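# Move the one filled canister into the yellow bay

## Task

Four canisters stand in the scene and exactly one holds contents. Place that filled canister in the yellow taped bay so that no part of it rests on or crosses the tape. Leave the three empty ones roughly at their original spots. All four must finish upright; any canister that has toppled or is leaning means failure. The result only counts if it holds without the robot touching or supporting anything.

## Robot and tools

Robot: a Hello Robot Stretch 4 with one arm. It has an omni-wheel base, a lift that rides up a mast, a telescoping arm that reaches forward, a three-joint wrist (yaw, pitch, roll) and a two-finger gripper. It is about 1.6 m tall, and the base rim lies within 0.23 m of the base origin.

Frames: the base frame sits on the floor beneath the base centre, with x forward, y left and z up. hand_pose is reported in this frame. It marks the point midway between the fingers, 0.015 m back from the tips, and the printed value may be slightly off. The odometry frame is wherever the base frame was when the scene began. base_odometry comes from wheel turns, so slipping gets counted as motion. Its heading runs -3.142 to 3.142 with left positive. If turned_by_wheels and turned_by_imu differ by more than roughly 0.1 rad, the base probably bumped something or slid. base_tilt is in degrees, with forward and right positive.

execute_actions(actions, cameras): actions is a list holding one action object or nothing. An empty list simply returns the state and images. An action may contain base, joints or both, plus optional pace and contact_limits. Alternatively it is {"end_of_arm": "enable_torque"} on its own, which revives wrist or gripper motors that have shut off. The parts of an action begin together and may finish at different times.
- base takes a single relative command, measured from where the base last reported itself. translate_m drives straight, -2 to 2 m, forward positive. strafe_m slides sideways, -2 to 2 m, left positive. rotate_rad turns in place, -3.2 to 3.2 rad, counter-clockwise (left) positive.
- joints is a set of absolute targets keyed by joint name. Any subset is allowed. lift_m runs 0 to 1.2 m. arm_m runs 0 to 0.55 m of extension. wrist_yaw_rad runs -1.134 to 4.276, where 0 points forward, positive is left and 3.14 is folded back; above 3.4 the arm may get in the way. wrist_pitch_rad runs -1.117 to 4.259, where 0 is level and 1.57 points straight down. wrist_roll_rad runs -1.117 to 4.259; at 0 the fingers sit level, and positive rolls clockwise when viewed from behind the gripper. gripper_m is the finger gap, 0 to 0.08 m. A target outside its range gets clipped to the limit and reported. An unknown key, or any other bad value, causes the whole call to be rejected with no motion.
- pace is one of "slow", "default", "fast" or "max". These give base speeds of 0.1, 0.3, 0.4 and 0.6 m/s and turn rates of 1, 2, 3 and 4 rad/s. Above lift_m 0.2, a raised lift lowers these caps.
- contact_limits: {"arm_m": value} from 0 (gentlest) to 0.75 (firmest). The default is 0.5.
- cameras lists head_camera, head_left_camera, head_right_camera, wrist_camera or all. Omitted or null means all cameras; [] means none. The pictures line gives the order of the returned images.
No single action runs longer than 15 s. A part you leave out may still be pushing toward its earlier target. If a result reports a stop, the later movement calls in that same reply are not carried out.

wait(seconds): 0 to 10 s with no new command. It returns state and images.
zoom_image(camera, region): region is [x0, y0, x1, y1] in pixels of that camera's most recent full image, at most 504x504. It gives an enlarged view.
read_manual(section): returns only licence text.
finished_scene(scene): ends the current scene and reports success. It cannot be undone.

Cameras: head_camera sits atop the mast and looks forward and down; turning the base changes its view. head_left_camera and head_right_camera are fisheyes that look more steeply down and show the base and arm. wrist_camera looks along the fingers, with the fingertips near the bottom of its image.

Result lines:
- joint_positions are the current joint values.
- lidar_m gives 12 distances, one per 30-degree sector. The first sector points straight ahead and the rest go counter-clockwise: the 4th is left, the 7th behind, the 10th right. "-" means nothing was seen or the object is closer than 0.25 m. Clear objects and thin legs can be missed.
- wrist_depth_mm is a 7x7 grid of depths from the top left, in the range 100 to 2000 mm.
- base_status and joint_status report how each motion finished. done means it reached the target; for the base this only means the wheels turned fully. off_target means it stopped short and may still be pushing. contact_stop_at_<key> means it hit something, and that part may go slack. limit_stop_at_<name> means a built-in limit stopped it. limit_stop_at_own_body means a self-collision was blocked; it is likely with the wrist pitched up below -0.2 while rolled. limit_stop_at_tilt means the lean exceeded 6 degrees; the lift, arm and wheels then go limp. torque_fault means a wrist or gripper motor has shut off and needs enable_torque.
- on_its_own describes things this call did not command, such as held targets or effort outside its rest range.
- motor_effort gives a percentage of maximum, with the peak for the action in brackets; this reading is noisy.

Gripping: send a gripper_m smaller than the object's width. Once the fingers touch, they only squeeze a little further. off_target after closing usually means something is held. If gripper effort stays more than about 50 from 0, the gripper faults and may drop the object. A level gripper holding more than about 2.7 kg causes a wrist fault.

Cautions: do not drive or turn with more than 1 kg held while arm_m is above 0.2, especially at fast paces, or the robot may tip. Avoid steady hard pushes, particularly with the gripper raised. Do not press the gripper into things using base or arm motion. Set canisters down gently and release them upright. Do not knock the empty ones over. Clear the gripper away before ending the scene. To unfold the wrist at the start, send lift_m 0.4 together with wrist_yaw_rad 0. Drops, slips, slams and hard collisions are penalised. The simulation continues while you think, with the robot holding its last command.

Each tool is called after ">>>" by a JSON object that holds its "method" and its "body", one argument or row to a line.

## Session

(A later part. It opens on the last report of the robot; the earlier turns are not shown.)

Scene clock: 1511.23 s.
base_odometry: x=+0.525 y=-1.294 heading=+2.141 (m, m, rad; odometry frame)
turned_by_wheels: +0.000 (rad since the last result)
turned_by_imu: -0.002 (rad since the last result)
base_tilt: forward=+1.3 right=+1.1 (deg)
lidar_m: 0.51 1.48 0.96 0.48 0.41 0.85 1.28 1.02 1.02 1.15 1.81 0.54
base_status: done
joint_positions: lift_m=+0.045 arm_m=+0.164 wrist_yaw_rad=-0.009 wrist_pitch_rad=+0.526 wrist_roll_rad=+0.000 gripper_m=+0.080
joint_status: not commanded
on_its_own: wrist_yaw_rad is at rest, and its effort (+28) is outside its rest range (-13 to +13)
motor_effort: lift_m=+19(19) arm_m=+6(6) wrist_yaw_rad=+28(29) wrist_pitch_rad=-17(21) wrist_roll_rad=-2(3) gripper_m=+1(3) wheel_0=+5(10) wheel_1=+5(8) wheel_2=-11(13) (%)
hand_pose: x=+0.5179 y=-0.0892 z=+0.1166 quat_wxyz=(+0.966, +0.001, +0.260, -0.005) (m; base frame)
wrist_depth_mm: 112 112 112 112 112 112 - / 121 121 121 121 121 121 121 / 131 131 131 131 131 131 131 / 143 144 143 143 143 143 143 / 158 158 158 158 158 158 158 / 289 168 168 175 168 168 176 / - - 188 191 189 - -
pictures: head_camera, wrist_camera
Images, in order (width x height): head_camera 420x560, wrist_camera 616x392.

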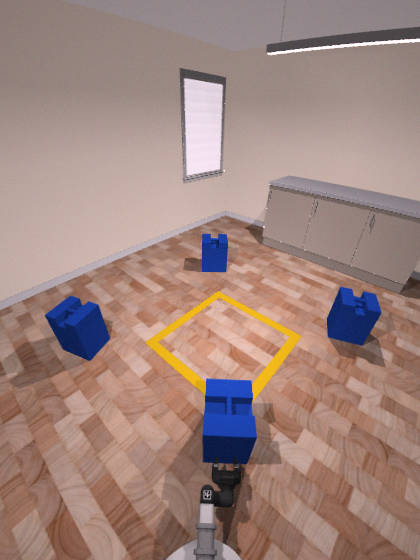

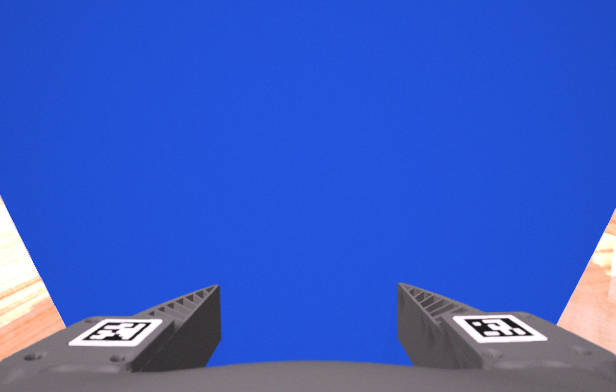

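>>> {"method": "execute_actions", "body": {
  "actions": [
    {"base": {"translate_m": 0.40}, "pace": "slow"}
  ],
  "cameras": ["head_camera", "wrist_camera"]
}}

Scene clock: 1519.87 s.
base_odometry: x=+0.309 y=-0.958 heading=+2.140 (m, m, rad; odometry frame)
turned_by_wheels: +0.000 (rad since the last result)
turned_by_imu: -0.003 (rad since the last result)
base_tilt: forward=+1.3 right=+1.1 (deg)
lidar_m: 0.53 1.27 1.19 0.88 0.70 0.70 1.59 1.28 1.30 1.43 1.52 0.53
base_status: done
joint_positions: lift_m=+0.045 arm_m=+0.164 wrist_yaw_rad=-0.010 wrist_pitch_rad=+0.526 wrist_roll_rad=+0.000 gripper_m=+0.080
joint_status: not commanded
on_its_own: wrist_yaw_rad is at rest, and its effort (+29) is outside its rest range (-13 to +13)
motor_effort: lift_m=+19(19) arm_m=+6(6) wrist_yaw_rad=+29(32) wrist_pitch_rad=-18(20) wrist_roll_rad=-2(2) gripper_m=+1(2) wheel_0=+4(8) wheel_1=+3(6) wheel_2=-12(13) (%)
hand_pose: x=+0.5179 y=-0.0892 z=+0.1166 quat_wxyz=(+0.966, +0.001, +0.260, -0.005) (m; base frame)
wrist_depth_mm: 113 112 112 112 112 112 - / 121 121 121 121 121 121 121 / 131 131 131 131 131 131 131 / 143 143 143 144 143 143 145 / 158 158 158 158 158 158 158 / 289 168 168 176 168 167 177 / - - 188 191 188 - -
pictures: head_camera, wrist_camera
Images, in order (width x height): head_camera 420x560, wrist_camera 616x392.

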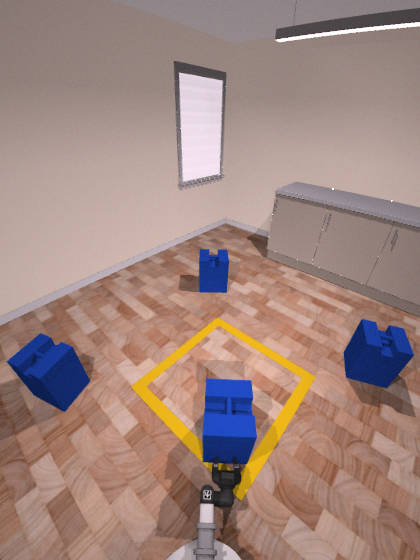

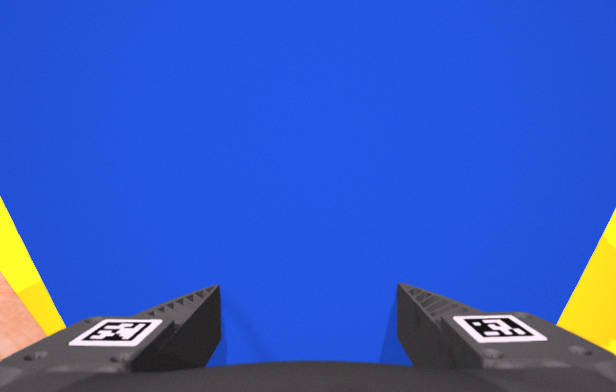

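>>> {"method": "execute_actions", "body": {
  "actions": [
    {"base": {"translate_m": 0.33}, "pace": "slow"}
  ],
  "cameras": ["head_camera", "wrist_camera"]
}}

Scene clock: 1534.33 s.
base_odometry: x=+0.131 y=-0.680 heading=+2.140 (m, m, rad; odometry frame)
turned_by_wheels: +0.000 (rad since the last result)
turned_by_imu: -0.002 (rad since the last result)
base_tilt: forward=+1.3 right=+1.2 (deg)
lidar_m: 0.52 2.25 1.02 1.20 0.96 0.94 1.82 1.50 1.50 1.68 1.25 0.52
base_status: done
joint_positions: lift_m=+0.045 arm_m=+0.164 wrist_yaw_rad=-0.010 wrist_pitch_rad=+0.526 wrist_roll_rad=+0.000 gripper_m=+0.080
joint_status: not commanded
on_its_own: wrist_yaw_rad is at rest, and its effort (+28) is outside its rest range (-13 to +13)
motor_effort: lift_m=+19(19) arm_m=+6(6) wrist_yaw_rad=+28(32) wrist_pitch_rad=-18(20) wrist_roll_rad=-1(2) gripper_m=+3(1) wheel_0=+5(8) wheel_1=+5(7) wheel_2=-11(18) (%)
hand_pose: x=+0.5179 y=-0.0892 z=+0.1166 quat_wxyz=(+0.966, +0.001, +0.260, -0.005) (m; base frame)
wrist_depth_mm: 112 112 112 112 112 112 - / 121 121 121 121 121 121 121 / 131 131 131 131 131 131 131 / 143 143 144 143 144 143 143 / 158 157 158 158 158 158 158 / 290 168 168 176 168 168 176 / - - 189 190 188 - -
pictures: head_camera, wrist_camera
Images, in order (width x height): head_camera 420x560, wrist_camera 616x392.

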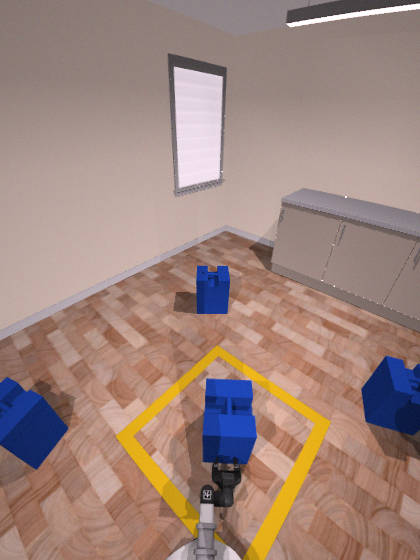

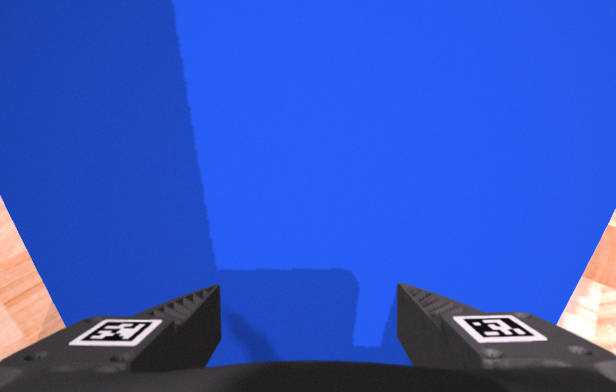

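>>> {"method": "execute_actions", "body": {
  "actions": [
    {"base": {"translate_m": -0.25}, "pace": "default"}
  ],
  "cameras": ["all"]
}}

Scene clock: 1540.40 s.
base_odometry: x=+0.266 y=-0.891 heading=+2.140 (m, m, rad; odometry frame)
turned_by_wheels: +0.000 (rad since the last result)
turned_by_imu: -0.002 (rad since the last result)
base_tilt: forward=+1.4 right=+1.1 (deg)
lidar_m: 0.76 1.24 1.14 0.93 0.76 0.76 1.63 1.31 1.36 1.49 1.43 0.81
base_status: done
joint_positions: lift_m=+0.045 arm_m=+0.164 wrist_yaw_rad=+0.000 wrist_pitch_rad=+0.523 wrist_roll_rad=+0.000 gripper_m=+0.080
joint_status: not commanded
motor_effort: lift_m=+19(19) arm_m=+6(6) wrist_yaw_rad=+1(29) wrist_pitch_rad=-8(17) wrist_roll_rad=-2(1) gripper_m=+1(2) wheel_0=-3(7) wheel_1=-2(7) wheel_2=-1(11) (%)
hand_pose: x=+0.5191 y=-0.0875 z=+0.1172 quat_wxyz=(+0.966, +0.000, +0.258, +0.000) (m; base frame)
wrist_depth_mm: 1756 1983 345 343 342 1921 1708 / 976 946 370 370 368 946 960 / 634 634 407 399 399 627 634 / 469 469 436 430 436 473 469 / 375 377 377 375 375 375 373 / 310 312 294 312 301 312 317 / - - 267 281 267 - -
pictures: head_camera, head_left_camera, head_right_camera, wrist_camera
Images, in order (width x height): head_camera 420x560, head_left_camera 420x672, head_right_camera 420x672, wrist_camera 616x392.

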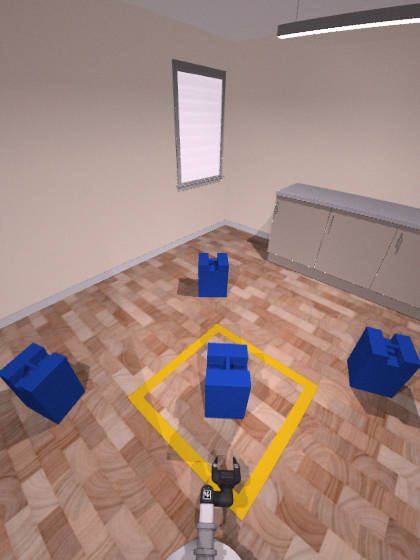

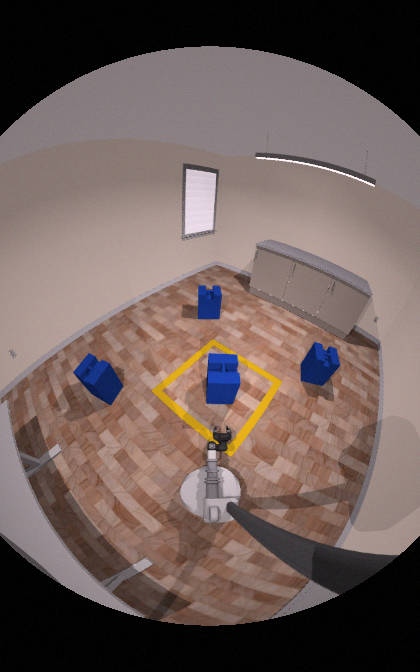

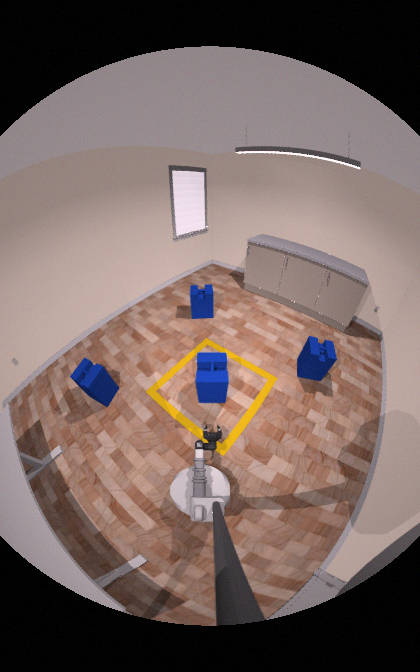

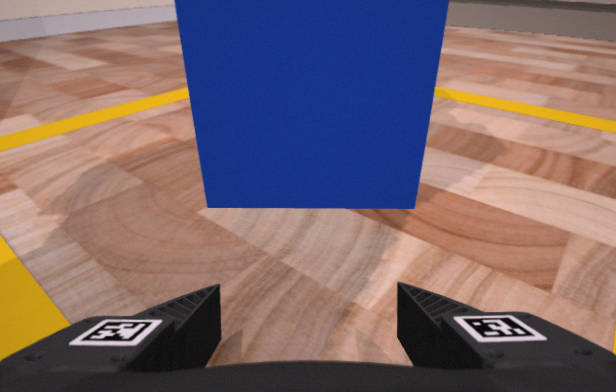

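>>> {"method": "finished_scene", "body": {
  "scene": 1
}}

The scene is finished: the task was done.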